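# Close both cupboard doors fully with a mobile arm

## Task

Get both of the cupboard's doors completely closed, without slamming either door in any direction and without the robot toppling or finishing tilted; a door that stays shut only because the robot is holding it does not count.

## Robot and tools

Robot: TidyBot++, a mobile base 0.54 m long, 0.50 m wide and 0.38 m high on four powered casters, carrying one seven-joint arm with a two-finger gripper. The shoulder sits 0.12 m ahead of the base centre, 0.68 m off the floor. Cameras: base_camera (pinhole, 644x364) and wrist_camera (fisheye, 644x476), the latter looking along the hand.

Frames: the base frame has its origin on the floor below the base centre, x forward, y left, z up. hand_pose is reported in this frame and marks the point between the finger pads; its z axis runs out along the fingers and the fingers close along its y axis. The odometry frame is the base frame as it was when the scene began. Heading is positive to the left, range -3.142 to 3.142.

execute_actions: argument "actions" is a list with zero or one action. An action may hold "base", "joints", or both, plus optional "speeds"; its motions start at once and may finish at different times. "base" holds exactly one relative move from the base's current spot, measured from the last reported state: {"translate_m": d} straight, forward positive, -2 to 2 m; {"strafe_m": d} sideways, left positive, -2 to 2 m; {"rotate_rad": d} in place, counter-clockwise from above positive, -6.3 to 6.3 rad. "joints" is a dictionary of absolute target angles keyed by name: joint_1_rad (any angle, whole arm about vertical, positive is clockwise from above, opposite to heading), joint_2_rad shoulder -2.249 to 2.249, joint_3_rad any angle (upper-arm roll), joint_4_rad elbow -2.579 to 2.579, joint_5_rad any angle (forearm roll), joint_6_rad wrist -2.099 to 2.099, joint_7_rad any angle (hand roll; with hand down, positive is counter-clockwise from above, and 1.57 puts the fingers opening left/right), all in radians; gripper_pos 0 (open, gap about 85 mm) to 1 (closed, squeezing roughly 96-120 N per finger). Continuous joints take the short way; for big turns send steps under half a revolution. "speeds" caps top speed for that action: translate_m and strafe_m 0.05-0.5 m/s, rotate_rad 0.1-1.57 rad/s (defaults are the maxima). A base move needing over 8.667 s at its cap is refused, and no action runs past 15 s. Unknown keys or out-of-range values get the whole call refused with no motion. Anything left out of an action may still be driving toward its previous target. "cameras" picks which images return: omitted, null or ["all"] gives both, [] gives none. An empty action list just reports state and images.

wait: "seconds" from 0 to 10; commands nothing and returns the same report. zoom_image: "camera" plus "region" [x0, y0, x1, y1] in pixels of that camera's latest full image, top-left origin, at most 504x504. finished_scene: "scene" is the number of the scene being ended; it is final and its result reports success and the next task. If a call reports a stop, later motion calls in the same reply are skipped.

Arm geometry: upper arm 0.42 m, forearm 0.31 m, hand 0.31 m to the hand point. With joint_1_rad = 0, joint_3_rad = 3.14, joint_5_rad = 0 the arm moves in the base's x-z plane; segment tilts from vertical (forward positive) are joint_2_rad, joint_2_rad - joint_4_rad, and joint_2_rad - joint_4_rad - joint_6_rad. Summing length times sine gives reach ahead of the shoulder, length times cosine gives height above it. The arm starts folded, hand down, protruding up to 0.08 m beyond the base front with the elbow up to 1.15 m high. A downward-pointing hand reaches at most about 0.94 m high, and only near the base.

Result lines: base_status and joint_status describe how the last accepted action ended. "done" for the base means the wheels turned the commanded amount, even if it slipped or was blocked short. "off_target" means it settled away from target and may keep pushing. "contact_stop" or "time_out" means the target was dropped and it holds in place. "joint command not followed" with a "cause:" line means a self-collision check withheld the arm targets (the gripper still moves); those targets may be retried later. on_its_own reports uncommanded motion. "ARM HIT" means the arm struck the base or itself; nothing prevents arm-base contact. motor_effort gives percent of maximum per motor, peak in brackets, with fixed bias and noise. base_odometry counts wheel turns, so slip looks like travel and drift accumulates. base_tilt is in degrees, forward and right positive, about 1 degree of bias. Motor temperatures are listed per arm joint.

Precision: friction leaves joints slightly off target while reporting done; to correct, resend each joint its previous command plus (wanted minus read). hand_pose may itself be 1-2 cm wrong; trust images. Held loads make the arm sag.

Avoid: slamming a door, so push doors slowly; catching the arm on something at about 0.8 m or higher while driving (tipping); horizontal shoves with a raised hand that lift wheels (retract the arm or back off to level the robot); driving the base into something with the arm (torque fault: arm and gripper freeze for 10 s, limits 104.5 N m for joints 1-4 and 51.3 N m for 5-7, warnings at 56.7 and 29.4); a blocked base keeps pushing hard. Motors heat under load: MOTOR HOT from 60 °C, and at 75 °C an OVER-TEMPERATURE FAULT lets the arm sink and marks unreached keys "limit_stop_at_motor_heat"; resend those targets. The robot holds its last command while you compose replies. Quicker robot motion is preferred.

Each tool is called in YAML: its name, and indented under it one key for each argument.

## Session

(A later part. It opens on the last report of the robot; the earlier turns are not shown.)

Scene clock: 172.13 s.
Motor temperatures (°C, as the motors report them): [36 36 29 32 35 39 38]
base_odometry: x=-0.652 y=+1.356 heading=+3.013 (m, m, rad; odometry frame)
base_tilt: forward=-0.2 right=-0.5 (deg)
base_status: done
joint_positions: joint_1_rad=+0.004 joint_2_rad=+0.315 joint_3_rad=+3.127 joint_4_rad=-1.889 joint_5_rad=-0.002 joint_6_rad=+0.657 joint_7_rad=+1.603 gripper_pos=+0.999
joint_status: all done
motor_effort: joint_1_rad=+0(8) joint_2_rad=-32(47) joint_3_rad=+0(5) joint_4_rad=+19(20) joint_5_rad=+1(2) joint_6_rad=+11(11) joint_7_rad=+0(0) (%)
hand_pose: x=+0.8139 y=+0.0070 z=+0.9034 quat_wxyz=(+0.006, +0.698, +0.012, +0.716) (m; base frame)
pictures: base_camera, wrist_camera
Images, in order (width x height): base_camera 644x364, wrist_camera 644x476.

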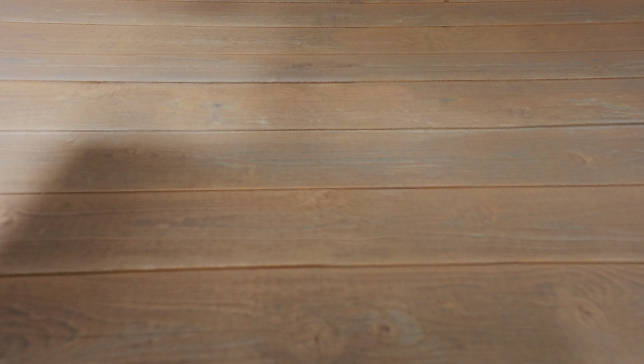

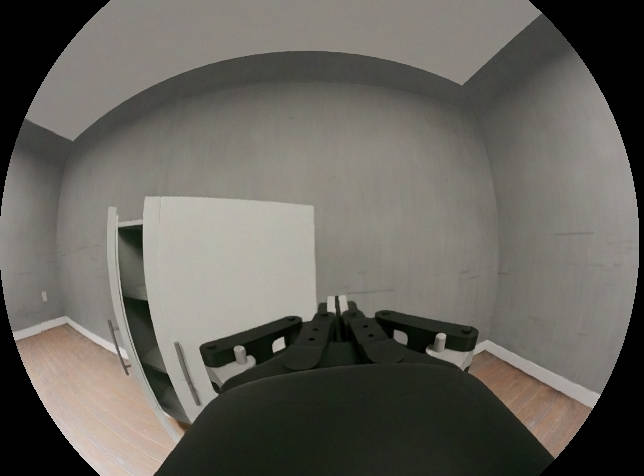

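execute_actions:
  actions:
    - {"base":{"strafe_m":0.62}}
  cameras: ["wrist_camera"]

Scene clock: 183.60 s.
Motor temperatures (°C, as the motors report them): [36 36 29 32 35 39 38]
base_odometry: x=-0.733 y=+0.741 heading=+3.012 (m, m, rad; odometry frame)
base_tilt: forward=-0.2 right=-0.5 (deg)
base_status: done
joint_positions: joint_1_rad=+0.002 joint_2_rad=+0.315 joint_3_rad=+3.127 joint_4_rad=-1.889 joint_5_rad=-0.002 joint_6_rad=+0.657 joint_7_rad=+1.603 gripper_pos=+0.999
joint_status: not commanded
motor_effort: joint_1_rad=+0(4) joint_2_rad=-32(33) joint_3_rad=+0(2) joint_4_rad=+19(20) joint_5_rad=+0(1) joint_6_rad=+11(11) joint_7_rad=+0(0) (%)
hand_pose: x=+0.8139 y=+0.0082 z=+0.9033 quat_wxyz=(+0.005, +0.698, +0.013, +0.716) (m; base frame)
pictures: wrist_camera
Images, in order (width x height): wrist_camera 644x476.

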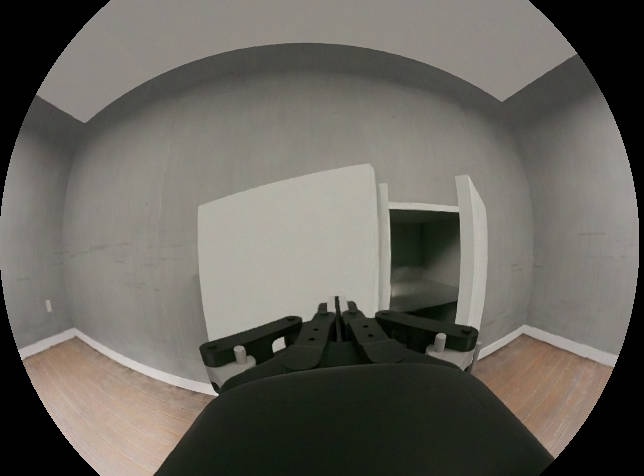

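execute_actions:
  actions:
    - {"base":{"translate_m":0.36},"speeds":{"translate_m":0.07}}

Scene clock: 201.60 s.
Motor temperatures (°C, as the motors report them): [36 36 29 32 35 39 38]
base_odometry: x=-1.090 y=+0.787 heading=+3.012 (m, m, rad; odometry frame)
base_tilt: forward=-0.2 right=-0.5 (deg)
base_status: done
joint_positions: joint_1_rad=+0.002 joint_2_rad=+0.293 joint_3_rad=+3.127 joint_4_rad=-1.914 joint_5_rad=-0.002 joint_6_rad=+0.652 joint_7_rad=+1.603 gripper_pos=+0.999
joint_status: not commanded
motor_effort: joint_1_rad=+0(2) joint_2_rad=-29(33) joint_3_rad=+1(1) joint_4_rad=+22(27) joint_5_rad=+0(0) joint_6_rad=+12(12) joint_7_rad=+0(0) (%)
hand_pose: x=+0.8045 y=+0.0082 z=+0.9029 quat_wxyz=(+0.006, +0.701, +0.013, +0.713) (m; base frame)
pictures: base_camera, wrist_camera
Images, in order (width x height): base_camera 644x364, wrist_camera 644x476.

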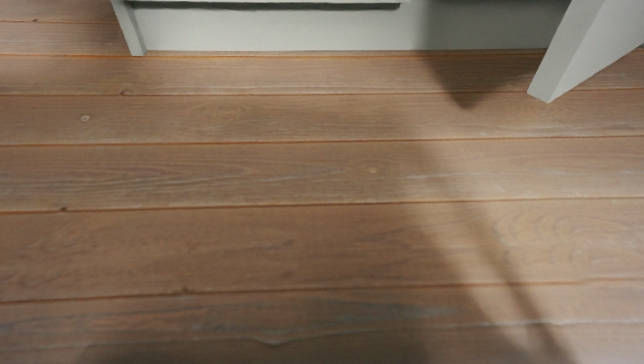

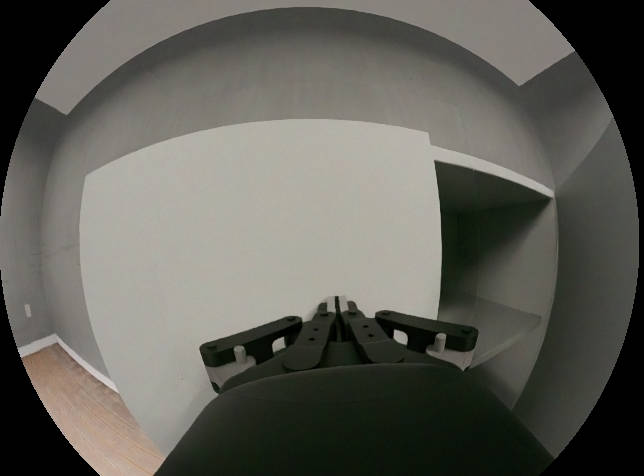

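execute_actions:
  actions:
    - {"base":{"translate_m":-0.38}}
  cameras: []

execute_actions:
  actions:
    - {"base":{"strafe_m":-0.31}}
  cameras: ["wrist_camera"]

Scene clock: 209.73 s.
Motor temperatures (°C, as the motors report them): [36 36 29 33 35 39 38]
base_odometry: x=-0.713 y=+0.738 heading=+3.012 (m, m, rad; odometry frame)
base_tilt: forward=-0.2 right=-0.5 (deg)
base_status: done
joint_positions: joint_1_rad=+0.002 joint_2_rad=+0.297 joint_3_rad=+3.126 joint_4_rad=-1.901 joint_5_rad=-0.002 joint_6_rad=+0.652 joint_7_rad=+1.603 gripper_pos=+0.999
joint_status: not commanded
motor_effort: joint_1_rad=+0(5) joint_2_rad=-32(35) joint_3_rad=+0(3) joint_4_rad=+20(22) joint_5_rad=+0(1) joint_6_rad=+11(11) joint_7_rad=+0(0) (%)
hand_pose: x=+0.8076 y=+0.0087 z=+0.9078 quat_wxyz=(+0.005, +0.698, +0.013, +0.716) (m; base frame)
pictures: none
No camera images: the call's "cameras" was empty. Leave "cameras" out to get every camera's image.

Scene clock: 211.67 s.
Motor temperatures (°C, as the motors report them): [36 36 29 33 35 39 38]
base_odometry: x=-0.672 y=+1.045 heading=+3.012 (m, m, rad; odometry frame)
base_tilt: forward=-0.2 right=-0.5 (deg)
base_status: done
joint_positions: joint_1_rad=+0.006 joint_2_rad=+0.297 joint_3_rad=+3.127 joint_4_rad=-1.901 joint_5_rad=-0.002 joint_6_rad=+0.652 joint_7_rad=+1.603 gripper_pos=+0.999
joint_status: not commanded
motor_effort: joint_1_rad=-1(4) joint_2_rad=-31(31) joint_3_rad=+0(2) joint_4_rad=+19(20) joint_5_rad=+0(1) joint_6_rad=+11(11) joint_7_rad=+0(0) (%)
hand_pose: x=+0.8077 y=+0.0059 z=+0.9078 quat_wxyz=(+0.007, +0.698, +0.012, +0.716) (m; base frame)
pictures: wrist_camera
Images, in order (width x height): wrist_camera 644x476.

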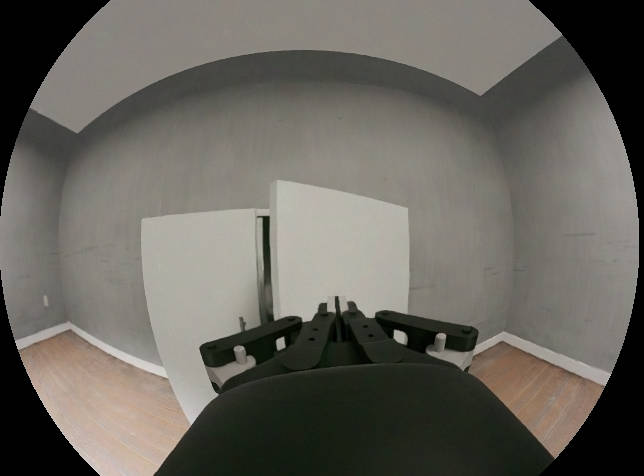

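execute_actions:
  actions:
    - {"base":{"translate_m":0.42},"speeds":{"translate_m":0.07}}

Scene clock: 221.63 s.
Motor temperatures (°C, as the motors report them): [36 36 29 33 35 39 38]
base_odometry: x=-1.089 y=+1.100 heading=+3.011 (m, m, rad; odometry frame)
base_tilt: forward=-0.2 right=-0.5 (deg)
base_status: done
joint_positions: joint_1_rad=+0.006 joint_2_rad=+0.297 joint_3_rad=+3.127 joint_4_rad=-1.901 joint_5_rad=-0.002 joint_6_rad=+0.652 joint_7_rad=+1.603 gripper_pos=+0.999
joint_status: not commanded
motor_effort: joint_1_rad=+0(3) joint_2_rad=-31(34) joint_3_rad=+0(2) joint_4_rad=+19(20) joint_5_rad=+0(1) joint_6_rad=+11(11) joint_7_rad=+0(0) (%)
hand_pose: x=+0.8077 y=+0.0059 z=+0.9076 quat_wxyz=(+0.007, +0.698, +0.012, +0.716) (m; base frame)
pictures: base_camera, wrist_camera
Images, in order (width x height): base_camera 644x364, wrist_camera 644x476.

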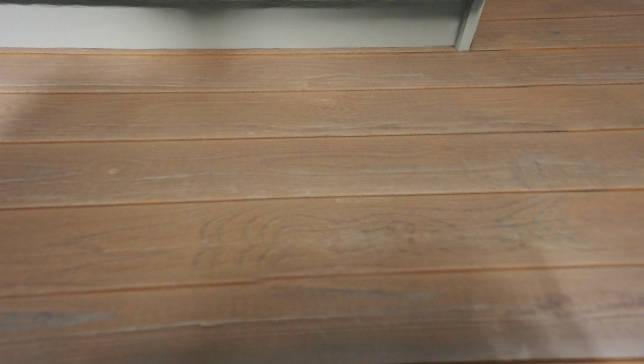

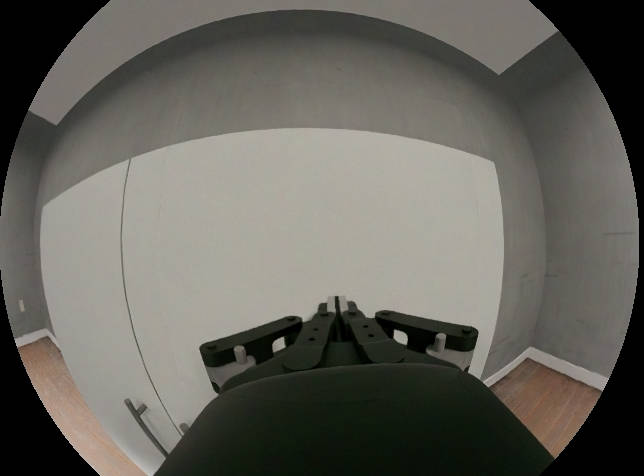

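Latched itself, flush.

finished_scene:
  scene: 1

The scene is finished: the task was done.


## Next scene

The same job, from a new start.

execute_actions:
  actions: []

Scene clock: 0.00 s.
Motor temperatures (°C, as the motors report them): [35 35 29 32 35 39 38]
base_odometry: x=+0.000 y=+0.000 heading=+0.000 (m, m, rad; odometry frame)
base_tilt: forward=-0.2 right=-0.5 (deg)
base_status: not commanded
joint_positions: joint_1_rad=-0.042 joint_2_rad=-0.350 joint_3_rad=+3.114 joint_4_rad=-2.562 joint_5_rad=+0.040 joint_6_rad=-0.889 joint_7_rad=+1.568 gripper_pos=+0.000
joint_status: not commanded
motor_effort: joint_1_rad=+0 joint_2_rad=+0 joint_3_rad=+1 joint_4_rad=+11 joint_5_rad=+1 joint_6_rad=+0 joint_7_rad=+0 (%)
hand_pose: x=+0.2396 y=-0.0010 z=+0.5782 quat_wxyz=(+0.020, +0.999, +0.045, +0.021) (m; base frame)
pictures: base_camera, wrist_camera
Images, in order (width x height): base_camera 644x364, wrist_camera 644x476.

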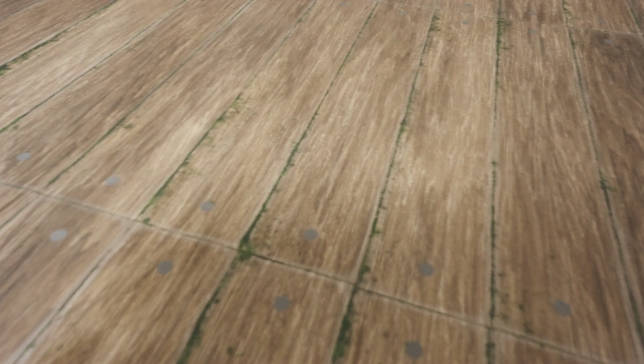

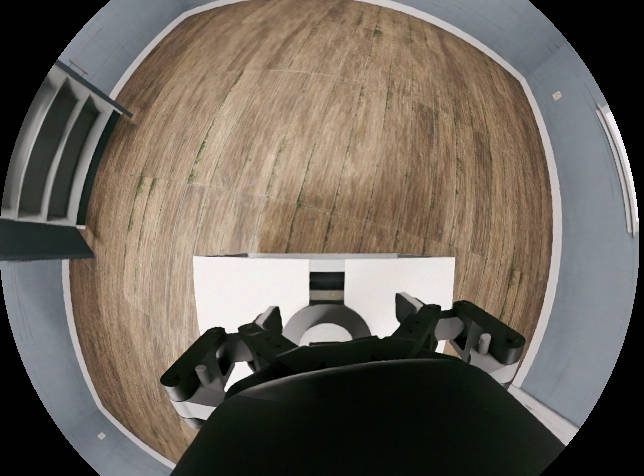

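execute_actions:
  actions:
    - {"base":{"rotate_rad":1.26},"joints":{"joint_1_rad":0,"joint_3_rad":3.14,"joint_5_rad":0,"joint_2_rad":0.3,"joint_4_rad":-1.9,"joint_6_rad":0.63,"gripper_pos":1}}

zoom_image:
  camera: "wrist_camera"
  region: [160,150,480,390]

Scene clock: 10.43 s.
Motor temperatures (°C, as the motors report them): [35 35 29 32 35 39 38]
base_odometry: x=+0.000 y=+0.000 heading=+1.259 (m, m, rad; odometry frame)
base_tilt: forward=-0.2 right=-0.5 (deg)
base_status: done
joint_positions: joint_1_rad=-0.013 joint_2_rad=+0.277 joint_3_rad=+3.130 joint_4_rad=-1.908 joint_5_rad=+0.036 joint_6_rad=+0.608 joint_7_rad=+1.568 gripper_pos=+0.999
joint_status: all done
motor_effort: joint_1_rad=-1(2) joint_2_rad=-30(31) joint_3_rad=+0(2) joint_4_rad=+19(19) joint_5_rad=+0(1) joint_6_rad=+11(10) joint_7_rad=+0(0) (%)
hand_pose: x=+0.8017 y=+0.0236 z=+0.9029 quat_wxyz=(-0.008, +0.709, +0.024, +0.705) (m; base frame)
pictures: base_camera, wrist_camera
Images, in order (width x height): base_camera 644x364, wrist_camera 644x476.

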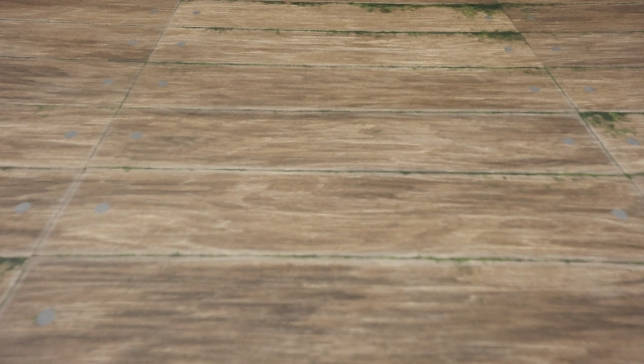

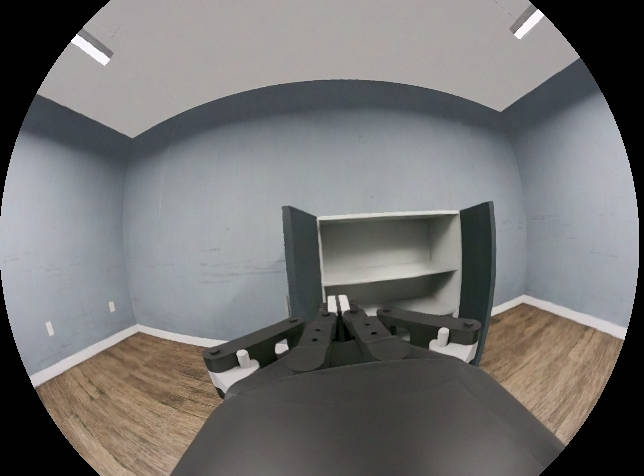

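Region (160, 150, 480, 390) of wrist_camera's 644x476 image, scaled by 1.575; it fills the top 378 rows of this view, and the rest is white.

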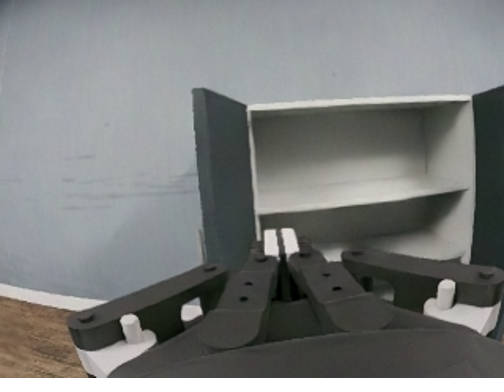

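execute_actions:
  actions:
    - {"base":{"strafe_m":0.27}}
  cameras: ["wrist_camera"]

execute_actions:
  actions:
    - {"base":{"translate_m":0.4}}

zoom_image:
  camera: "wrist_camera"
  region: [340,120,640,360]

Scene clock: 20.57 s.
Motor temperatures (°C, as the motors report them): [35 35 29 32 35 39 38]
base_odometry: x=-0.257 y=+0.082 heading=+1.260 (m, m, rad; odometry frame)
base_tilt: forward=-0.2 right=-0.5 (deg)
base_status: done
joint_positions: joint_1_rad=-0.008 joint_2_rad=+0.277 joint_3_rad=+3.134 joint_4_rad=-1.908 joint_5_rad=+0.034 joint_6_rad=+0.608 joint_7_rad=+1.568 gripper_pos=+0.999
joint_status: not commanded
motor_effort: joint_1_rad=+0(4) joint_2_rad=-30(31) joint_3_rad=+0(3) joint_4_rad=+19(20) joint_5_rad=+0(1) joint_6_rad=+10(11) joint_7_rad=+0(0) (%)
hand_pose: x=+0.8020 y=+0.0172 z=+0.9029 quat_wxyz=(-0.004, +0.709, +0.020, +0.705) (m; base frame)
pictures: wrist_camera
Images, in order (width x height): wrist_camera 644x476.

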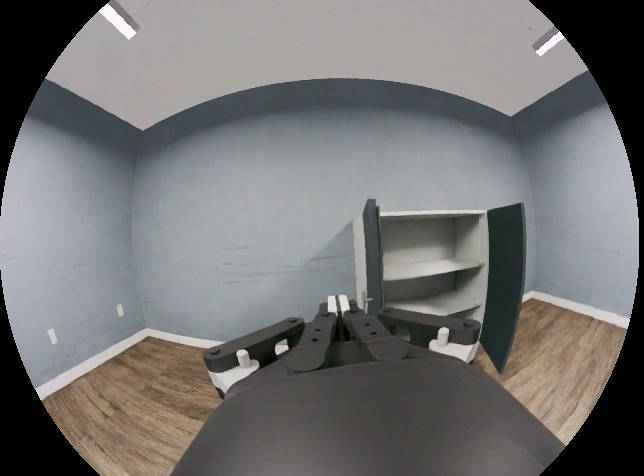

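Scene clock: 22.73 s.
Motor temperatures (°C, as the motors report them): [35 35 29 32 35 39 38]
base_odometry: x=-0.135 y=+0.464 heading=+1.261 (m, m, rad; odometry frame)
base_tilt: forward=-0.2 right=-0.5 (deg)
base_status: done
joint_positions: joint_1_rad=-0.008 joint_2_rad=+0.287 joint_3_rad=+3.134 joint_4_rad=-1.906 joint_5_rad=+0.034 joint_6_rad=+0.608 joint_7_rad=+1.568 gripper_pos=+0.999
joint_status: not commanded
motor_effort: joint_1_rad=+0(1) joint_2_rad=-30(33) joint_3_rad=+0(1) joint_4_rad=+19(21) joint_5_rad=+0(0) joint_6_rad=+10(11) joint_7_rad=+0(0) (%)
hand_pose: x=+0.8045 y=+0.0171 z=+0.8980 quat_wxyz=(-0.004, +0.712, +0.020, +0.702) (m; base frame)
pictures: base_camera, wrist_camera
Images, in order (width x height): base_camera 644x364, wrist_camera 644x476.

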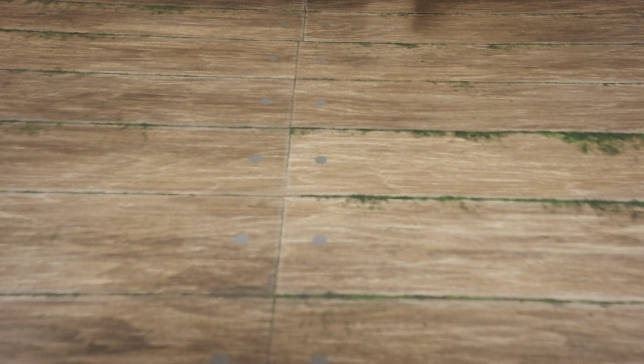

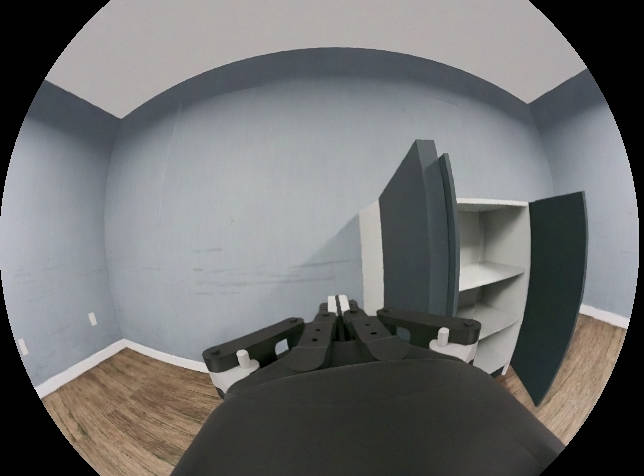

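Region (340, 120, 640, 360) of wrist_camera's 644x476 image, scaled by 1.680; it fills the top 403 rows of this view, and the rest is white.

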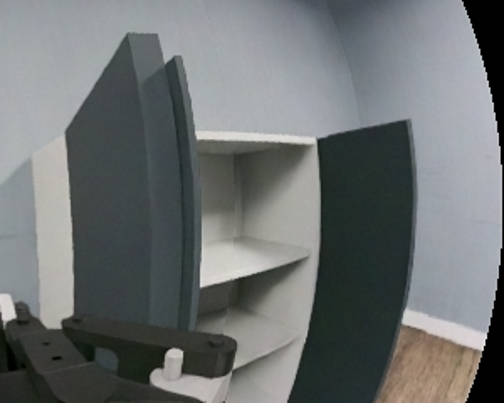

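execute_actions:
  actions:
    - {"base":{"translate_m":0.28}}
  cameras: ["wrist_camera"]

execute_actions:
  actions:
    - {"base":{"strafe_m":-0.46},"speeds":{"strafe_m":0.1}}

Scene clock: 36.73 s.
Motor temperatures (°C, as the motors report them): [35 35 29 32 35 39 38]
base_odometry: x=-0.050 y=+0.730 heading=+1.261 (m, m, rad; odometry frame)
base_tilt: forward=-0.2 right=-0.5 (deg)
base_status: done
joint_positions: joint_1_rad=-0.008 joint_2_rad=+0.291 joint_3_rad=+3.134 joint_4_rad=-1.905 joint_5_rad=+0.034 joint_6_rad=+0.608 joint_7_rad=+1.568 gripper_pos=+0.999
joint_status: not commanded
motor_effort: joint_1_rad=+0(2) joint_2_rad=-30(33) joint_3_rad=+0(1) joint_4_rad=+19(20) joint_5_rad=+0(0) joint_6_rad=+10(11) joint_7_rad=+0(0) (%)
hand_pose: x=+0.8056 y=+0.0171 z=+0.8958 quat_wxyz=(-0.004, +0.713, +0.020, +0.701) (m; base frame)
pictures: wrist_camera
Images, in order (width x height): wrist_camera 644x476.

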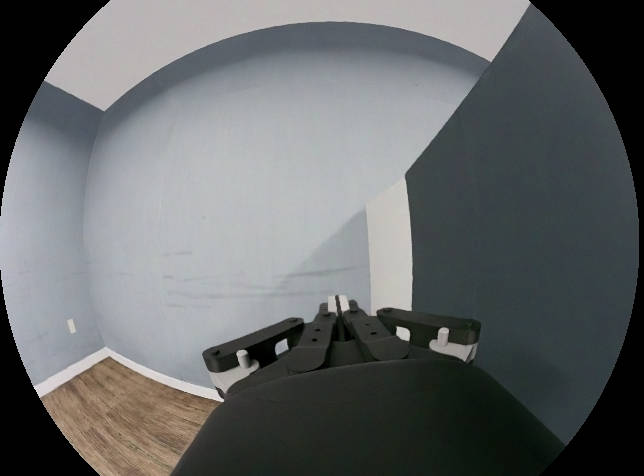

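Scene clock: 41.87 s.
Motor temperatures (°C, as the motors report them): [35 35 29 32 35 39 38]
base_odometry: x=+0.388 y=+0.590 heading=+1.261 (m, m, rad; odometry frame)
base_tilt: forward=-0.2 right=-0.5 (deg)
base_status: done
joint_positions: joint_1_rad=-0.006 joint_2_rad=+0.291 joint_3_rad=+3.134 joint_4_rad=-1.905 joint_5_rad=+0.034 joint_6_rad=+0.608 joint_7_rad=+1.568 gripper_pos=+0.999
joint_status: not commanded
motor_effort: joint_1_rad=+0(6) joint_2_rad=-30(31) joint_3_rad=+0(5) joint_4_rad=+19(20) joint_5_rad=+0(2) joint_6_rad=+11(11) joint_7_rad=+0(0) (%)
hand_pose: x=+0.8056 y=+0.0157 z=+0.8958 quat_wxyz=(-0.004, +0.713, +0.019, +0.701) (m; base frame)
pictures: base_camera, wrist_camera
Images, in order (width x height): base_camera 644x364, wrist_camera 644x476.

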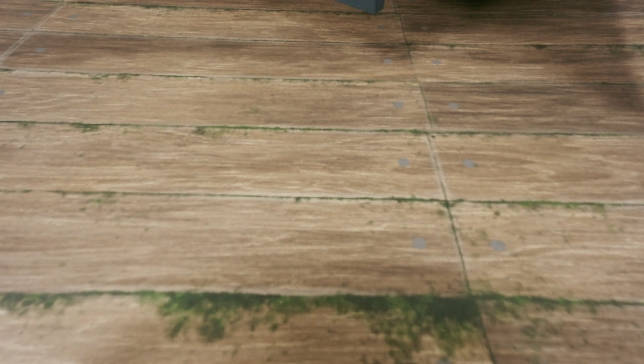

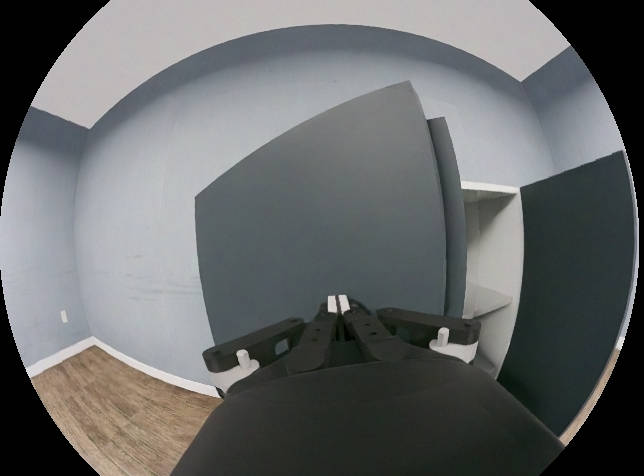

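execute_actions:
  actions:
    - {"base":{"translate_m":0.24},"speeds":{"translate_m":0.07}}

execute_actions:
  actions:
    - {"base":{"translate_m":-0.56}}
  cameras: ["wrist_camera"]

Scene clock: 53.47 s.
Motor temperatures (°C, as the motors report them): [35 35 29 32 35 39 38]
base_odometry: x=+0.461 y=+0.819 heading=+1.261 (m, m, rad; odometry frame)
base_tilt: forward=-0.2 right=-0.5 (deg)
base_status: done
joint_positions: joint_1_rad=-0.006 joint_2_rad=+0.284 joint_3_rad=+3.134 joint_4_rad=-1.912 joint_5_rad=+0.034 joint_6_rad=+0.611 joint_7_rad=+1.568 gripper_pos=+0.999
joint_status: not commanded
motor_effort: joint_1_rad=+0(2) joint_2_rad=-27(32) joint_3_rad=+0(1) joint_4_rad=+22(27) joint_5_rad=+0(1) joint_6_rad=+11(13) joint_7_rad=+0(0) (%)
hand_pose: x=+0.8028 y=+0.0157 z=+0.8967 quat_wxyz=(-0.004, +0.712, +0.019, +0.702) (m; base frame)
pictures: base_camera, wrist_camera
Images, in order (width x height): base_camera 644x364, wrist_camera 644x476.

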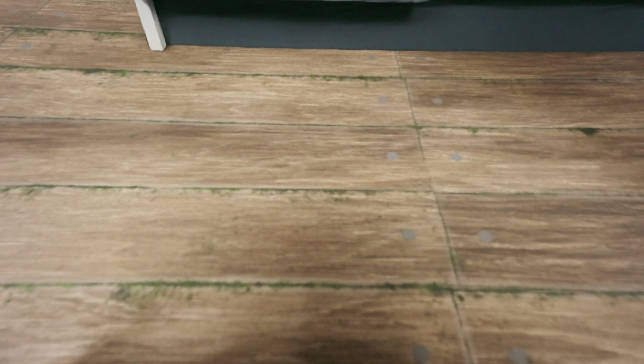

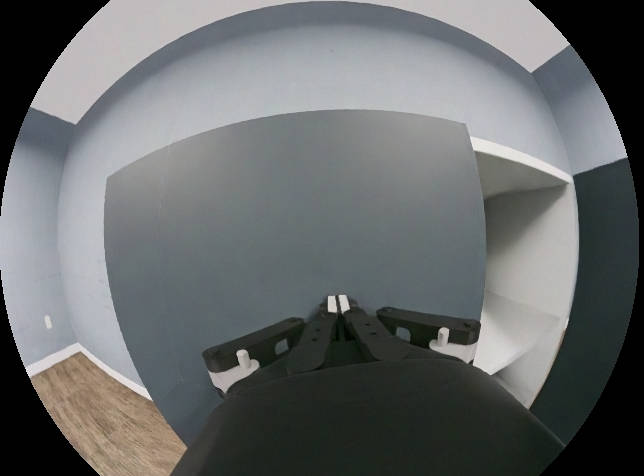

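Scene clock: 56.10 s.
Motor temperatures (°C, as the motors report them): [35 35 29 32 35 39 38]
base_odometry: x=+0.291 y=+0.285 heading=+1.261 (m, m, rad; odometry frame)
base_tilt: forward=-0.2 right=-0.5 (deg)
base_status: done
joint_positions: joint_1_rad=-0.005 joint_2_rad=+0.292 joint_3_rad=+3.135 joint_4_rad=-1.905 joint_5_rad=+0.033 joint_6_rad=+0.611 joint_7_rad=+1.568 gripper_pos=+0.999
joint_status: not commanded
motor_effort: joint_1_rad=+0(4) joint_2_rad=-31(35) joint_3_rad=+0(3) joint_4_rad=+19(21) joint_5_rad=+0(1) joint_6_rad=+11(11) joint_7_rad=+0(0) (%)
hand_pose: x=+0.8058 y=+0.0144 z=+0.8958 quat_wxyz=(-0.003, +0.712, +0.018, +0.702) (m; base frame)
pictures: wrist_camera
Images, in order (width x height): wrist_camera 644x476.

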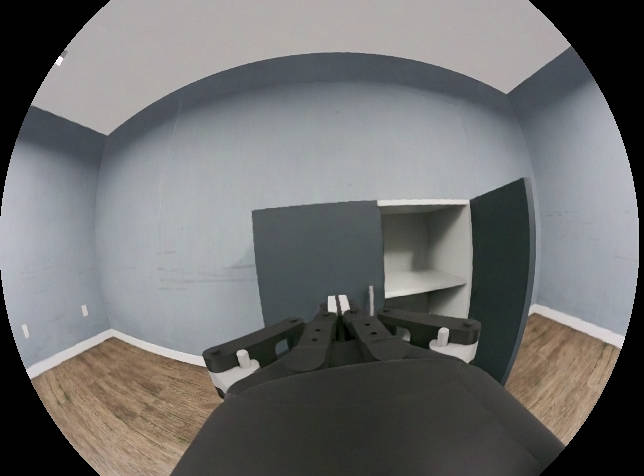

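execute_actions:
  actions:
    - {"base":{"strafe_m":-0.6}}
  cameras: ["wrist_camera"]

Scene clock: 69.90 s.
Motor temperatures (°C, as the motors report them): [35 35 29 32 35 39 38]
base_odometry: x=+0.863 y=+0.102 heading=+1.261 (m, m, rad; odometry frame)
base_tilt: forward=-0.2 right=-0.5 (deg)
base_status: done
joint_positions: joint_1_rad=-0.004 joint_2_rad=+0.292 joint_3_rad=+3.135 joint_4_rad=-1.905 joint_5_rad=+0.033 joint_6_rad=+0.611 joint_7_rad=+1.568 gripper_pos=+0.999
joint_status: not commanded
motor_effort: joint_1_rad=-1(5) joint_2_rad=-30(31) joint_3_rad=+0(3) joint_4_rad=+19(19) joint_5_rad=+0(1) joint_6_rad=+11(11) joint_7_rad=+0(0) (%)
hand_pose: x=+0.8059 y=+0.0134 z=+0.8959 quat_wxyz=(-0.002, +0.712, +0.018, +0.702) (m; base frame)
pictures: wrist_camera
Images, in order (width x height): wrist_camera 644x476.

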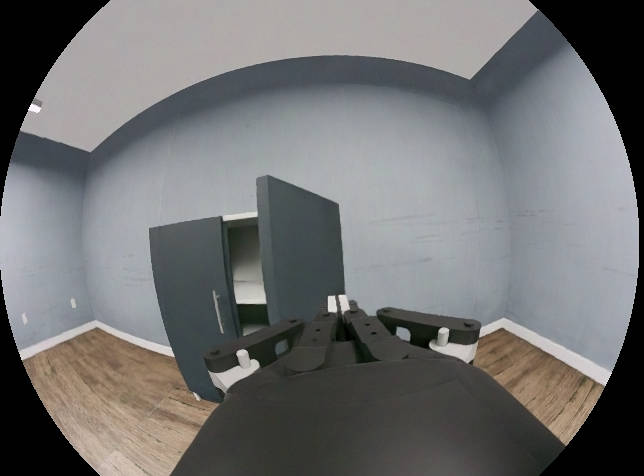

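execute_actions:
  actions:
    - {"base":{"translate_m":0.33},"speeds":{"translate_m":0.25}}
  cameras: ["wrist_camera"]

execute_actions:
  actions:
    - {"base":{"strafe_m":0.22},"speeds":{"strafe_m":0.1}}

Scene clock: 78.47 s.
Motor temperatures (°C, as the motors report them): [35 35 29 32 35 39 38]
base_odometry: x=+0.963 y=+0.417 heading=+1.261 (m, m, rad; odometry frame)
base_tilt: forward=-0.2 right=-0.5 (deg)
base_status: done
joint_positions: joint_1_rad=-0.004 joint_2_rad=+0.292 joint_3_rad=+3.135 joint_4_rad=-1.905 joint_5_rad=+0.033 joint_6_rad=+0.611 joint_7_rad=+1.568 gripper_pos=+0.999
joint_status: not commanded
motor_effort: joint_1_rad=+0(1) joint_2_rad=-30(33) joint_3_rad=+0(0) joint_4_rad=+19(20) joint_5_rad=+0(0) joint_6_rad=+10(11) joint_7_rad=+0(0) (%)
hand_pose: x=+0.8059 y=+0.0134 z=+0.8960 quat_wxyz=(-0.002, +0.712, +0.018, +0.702) (m; base frame)
pictures: wrist_camera
Images, in order (width x height): wrist_camera 644x476.

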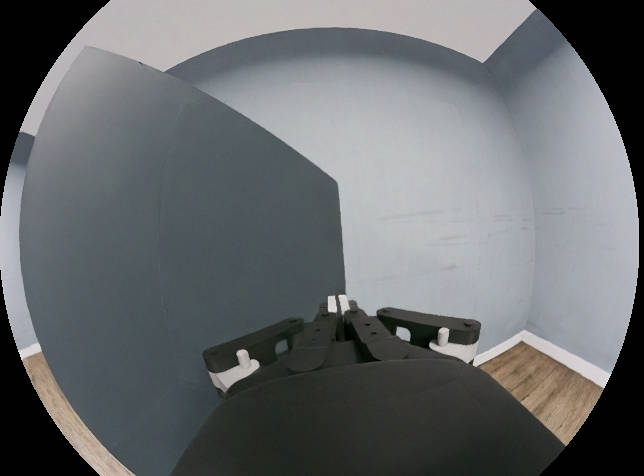

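Scene clock: 81.23 s.
Motor temperatures (°C, as the motors report them): [35 35 29 32 35 39 38]
base_odometry: x=+0.754 y=+0.484 heading=+1.260 (m, m, rad; odometry frame)
base_tilt: forward=-0.2 right=-0.5 (deg)
base_status: done
joint_positions: joint_1_rad=-0.002 joint_2_rad=+0.292 joint_3_rad=+3.139 joint_4_rad=-1.905 joint_5_rad=+0.030 joint_6_rad=+0.611 joint_7_rad=+1.568 gripper_pos=+0.999
joint_status: not commanded
motor_effort: joint_1_rad=+0(5) joint_2_rad=-30(31) joint_3_rad=+0(3) joint_4_rad=+19(20) joint_5_rad=+0(1) joint_6_rad=+11(11) joint_7_rad=+0(0) (%)
hand_pose: x=+0.8061 y=+0.0093 z=+0.8960 quat_wxyz=(+0.000, +0.712, +0.015, +0.702) (m; base frame)
pictures: base_camera, wrist_camera
Images, in order (width x height): base_camera 644x364, wrist_camera 644x476.

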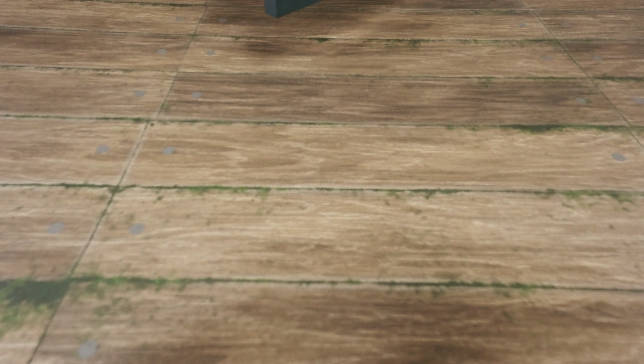

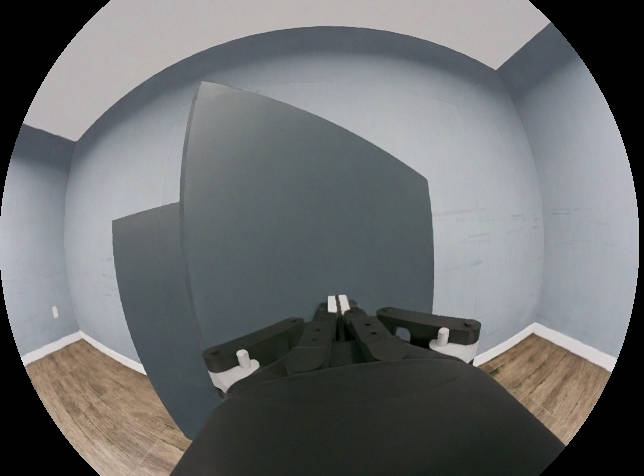

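execute_actions:
  actions:
    - {"base":{"translate_m":0.255},"speeds":{"translate_m":0.06}}
  cameras: []

execute_actions:
  actions:
    - {"base":{"translate_m":-0.05}}

Scene clock: 90.30 s.
Motor temperatures (°C, as the motors report them): [35 35 29 33 35 39 38]
base_odometry: x=+0.831 y=+0.727 heading=+1.261 (m, m, rad; odometry frame)
base_tilt: forward=-0.2 right=-0.5 (deg)
base_status: done
joint_positions: joint_1_rad=-0.002 joint_2_rad=+0.283 joint_3_rad=+3.139 joint_4_rad=-1.915 joint_5_rad=+0.030 joint_6_rad=+0.613 joint_7_rad=+1.568 gripper_pos=+0.999
joint_status: not commanded
motor_effort: joint_1_rad=+0(3) joint_2_rad=-25(33) joint_3_rad=+1(2) joint_4_rad=+24(31) joint_5_rad=-1(1) joint_6_rad=+11(13) joint_7_rad=+0(0) (%)
hand_pose: x=+0.8021 y=+0.0092 z=+0.8969 quat_wxyz=(+0.000, +0.712, +0.015, +0.702) (m; base frame)
pictures: none
No camera images: the call's "cameras" was empty. Leave "cameras" out to get every camera's image.

Scene clock: 91.30 s.
Motor temperatures (°C, as the motors report them): [35 35 29 33 35 39 38]
base_odometry: x=+0.816 y=+0.679 heading=+1.260 (m, m, rad; odometry frame)
base_tilt: forward=-0.2 right=-0.5 (deg)
base_status: done
joint_positions: joint_1_rad=-0.002 joint_2_rad=+0.292 joint_3_rad=+3.139 joint_4_rad=-1.904 joint_5_rad=+0.030 joint_6_rad=+0.613 joint_7_rad=+1.568 gripper_pos=+0.999
joint_status: not commanded
motor_effort: joint_1_rad=+0(2) joint_2_rad=-30(35) joint_3_rad=+0(0) joint_4_rad=+19(23) joint_5_rad=+0(1) joint_6_rad=+11(12) joint_7_rad=+0(0) (%)
hand_pose: x=+0.8063 y=+0.0092 z=+0.8972 quat_wxyz=(+0.000, +0.711, +0.015, +0.703) (m; base frame)
pictures: base_camera, wrist_camera
Images, in order (width x height): base_camera 644x364, wrist_camera 644x476.

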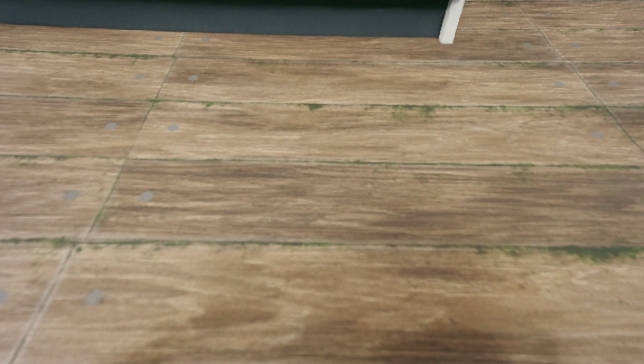

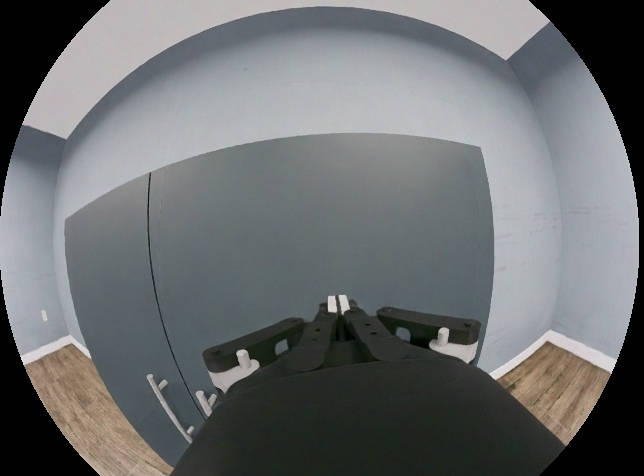

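finished_scene:
  scene: 2

The scene is finished: the task was done.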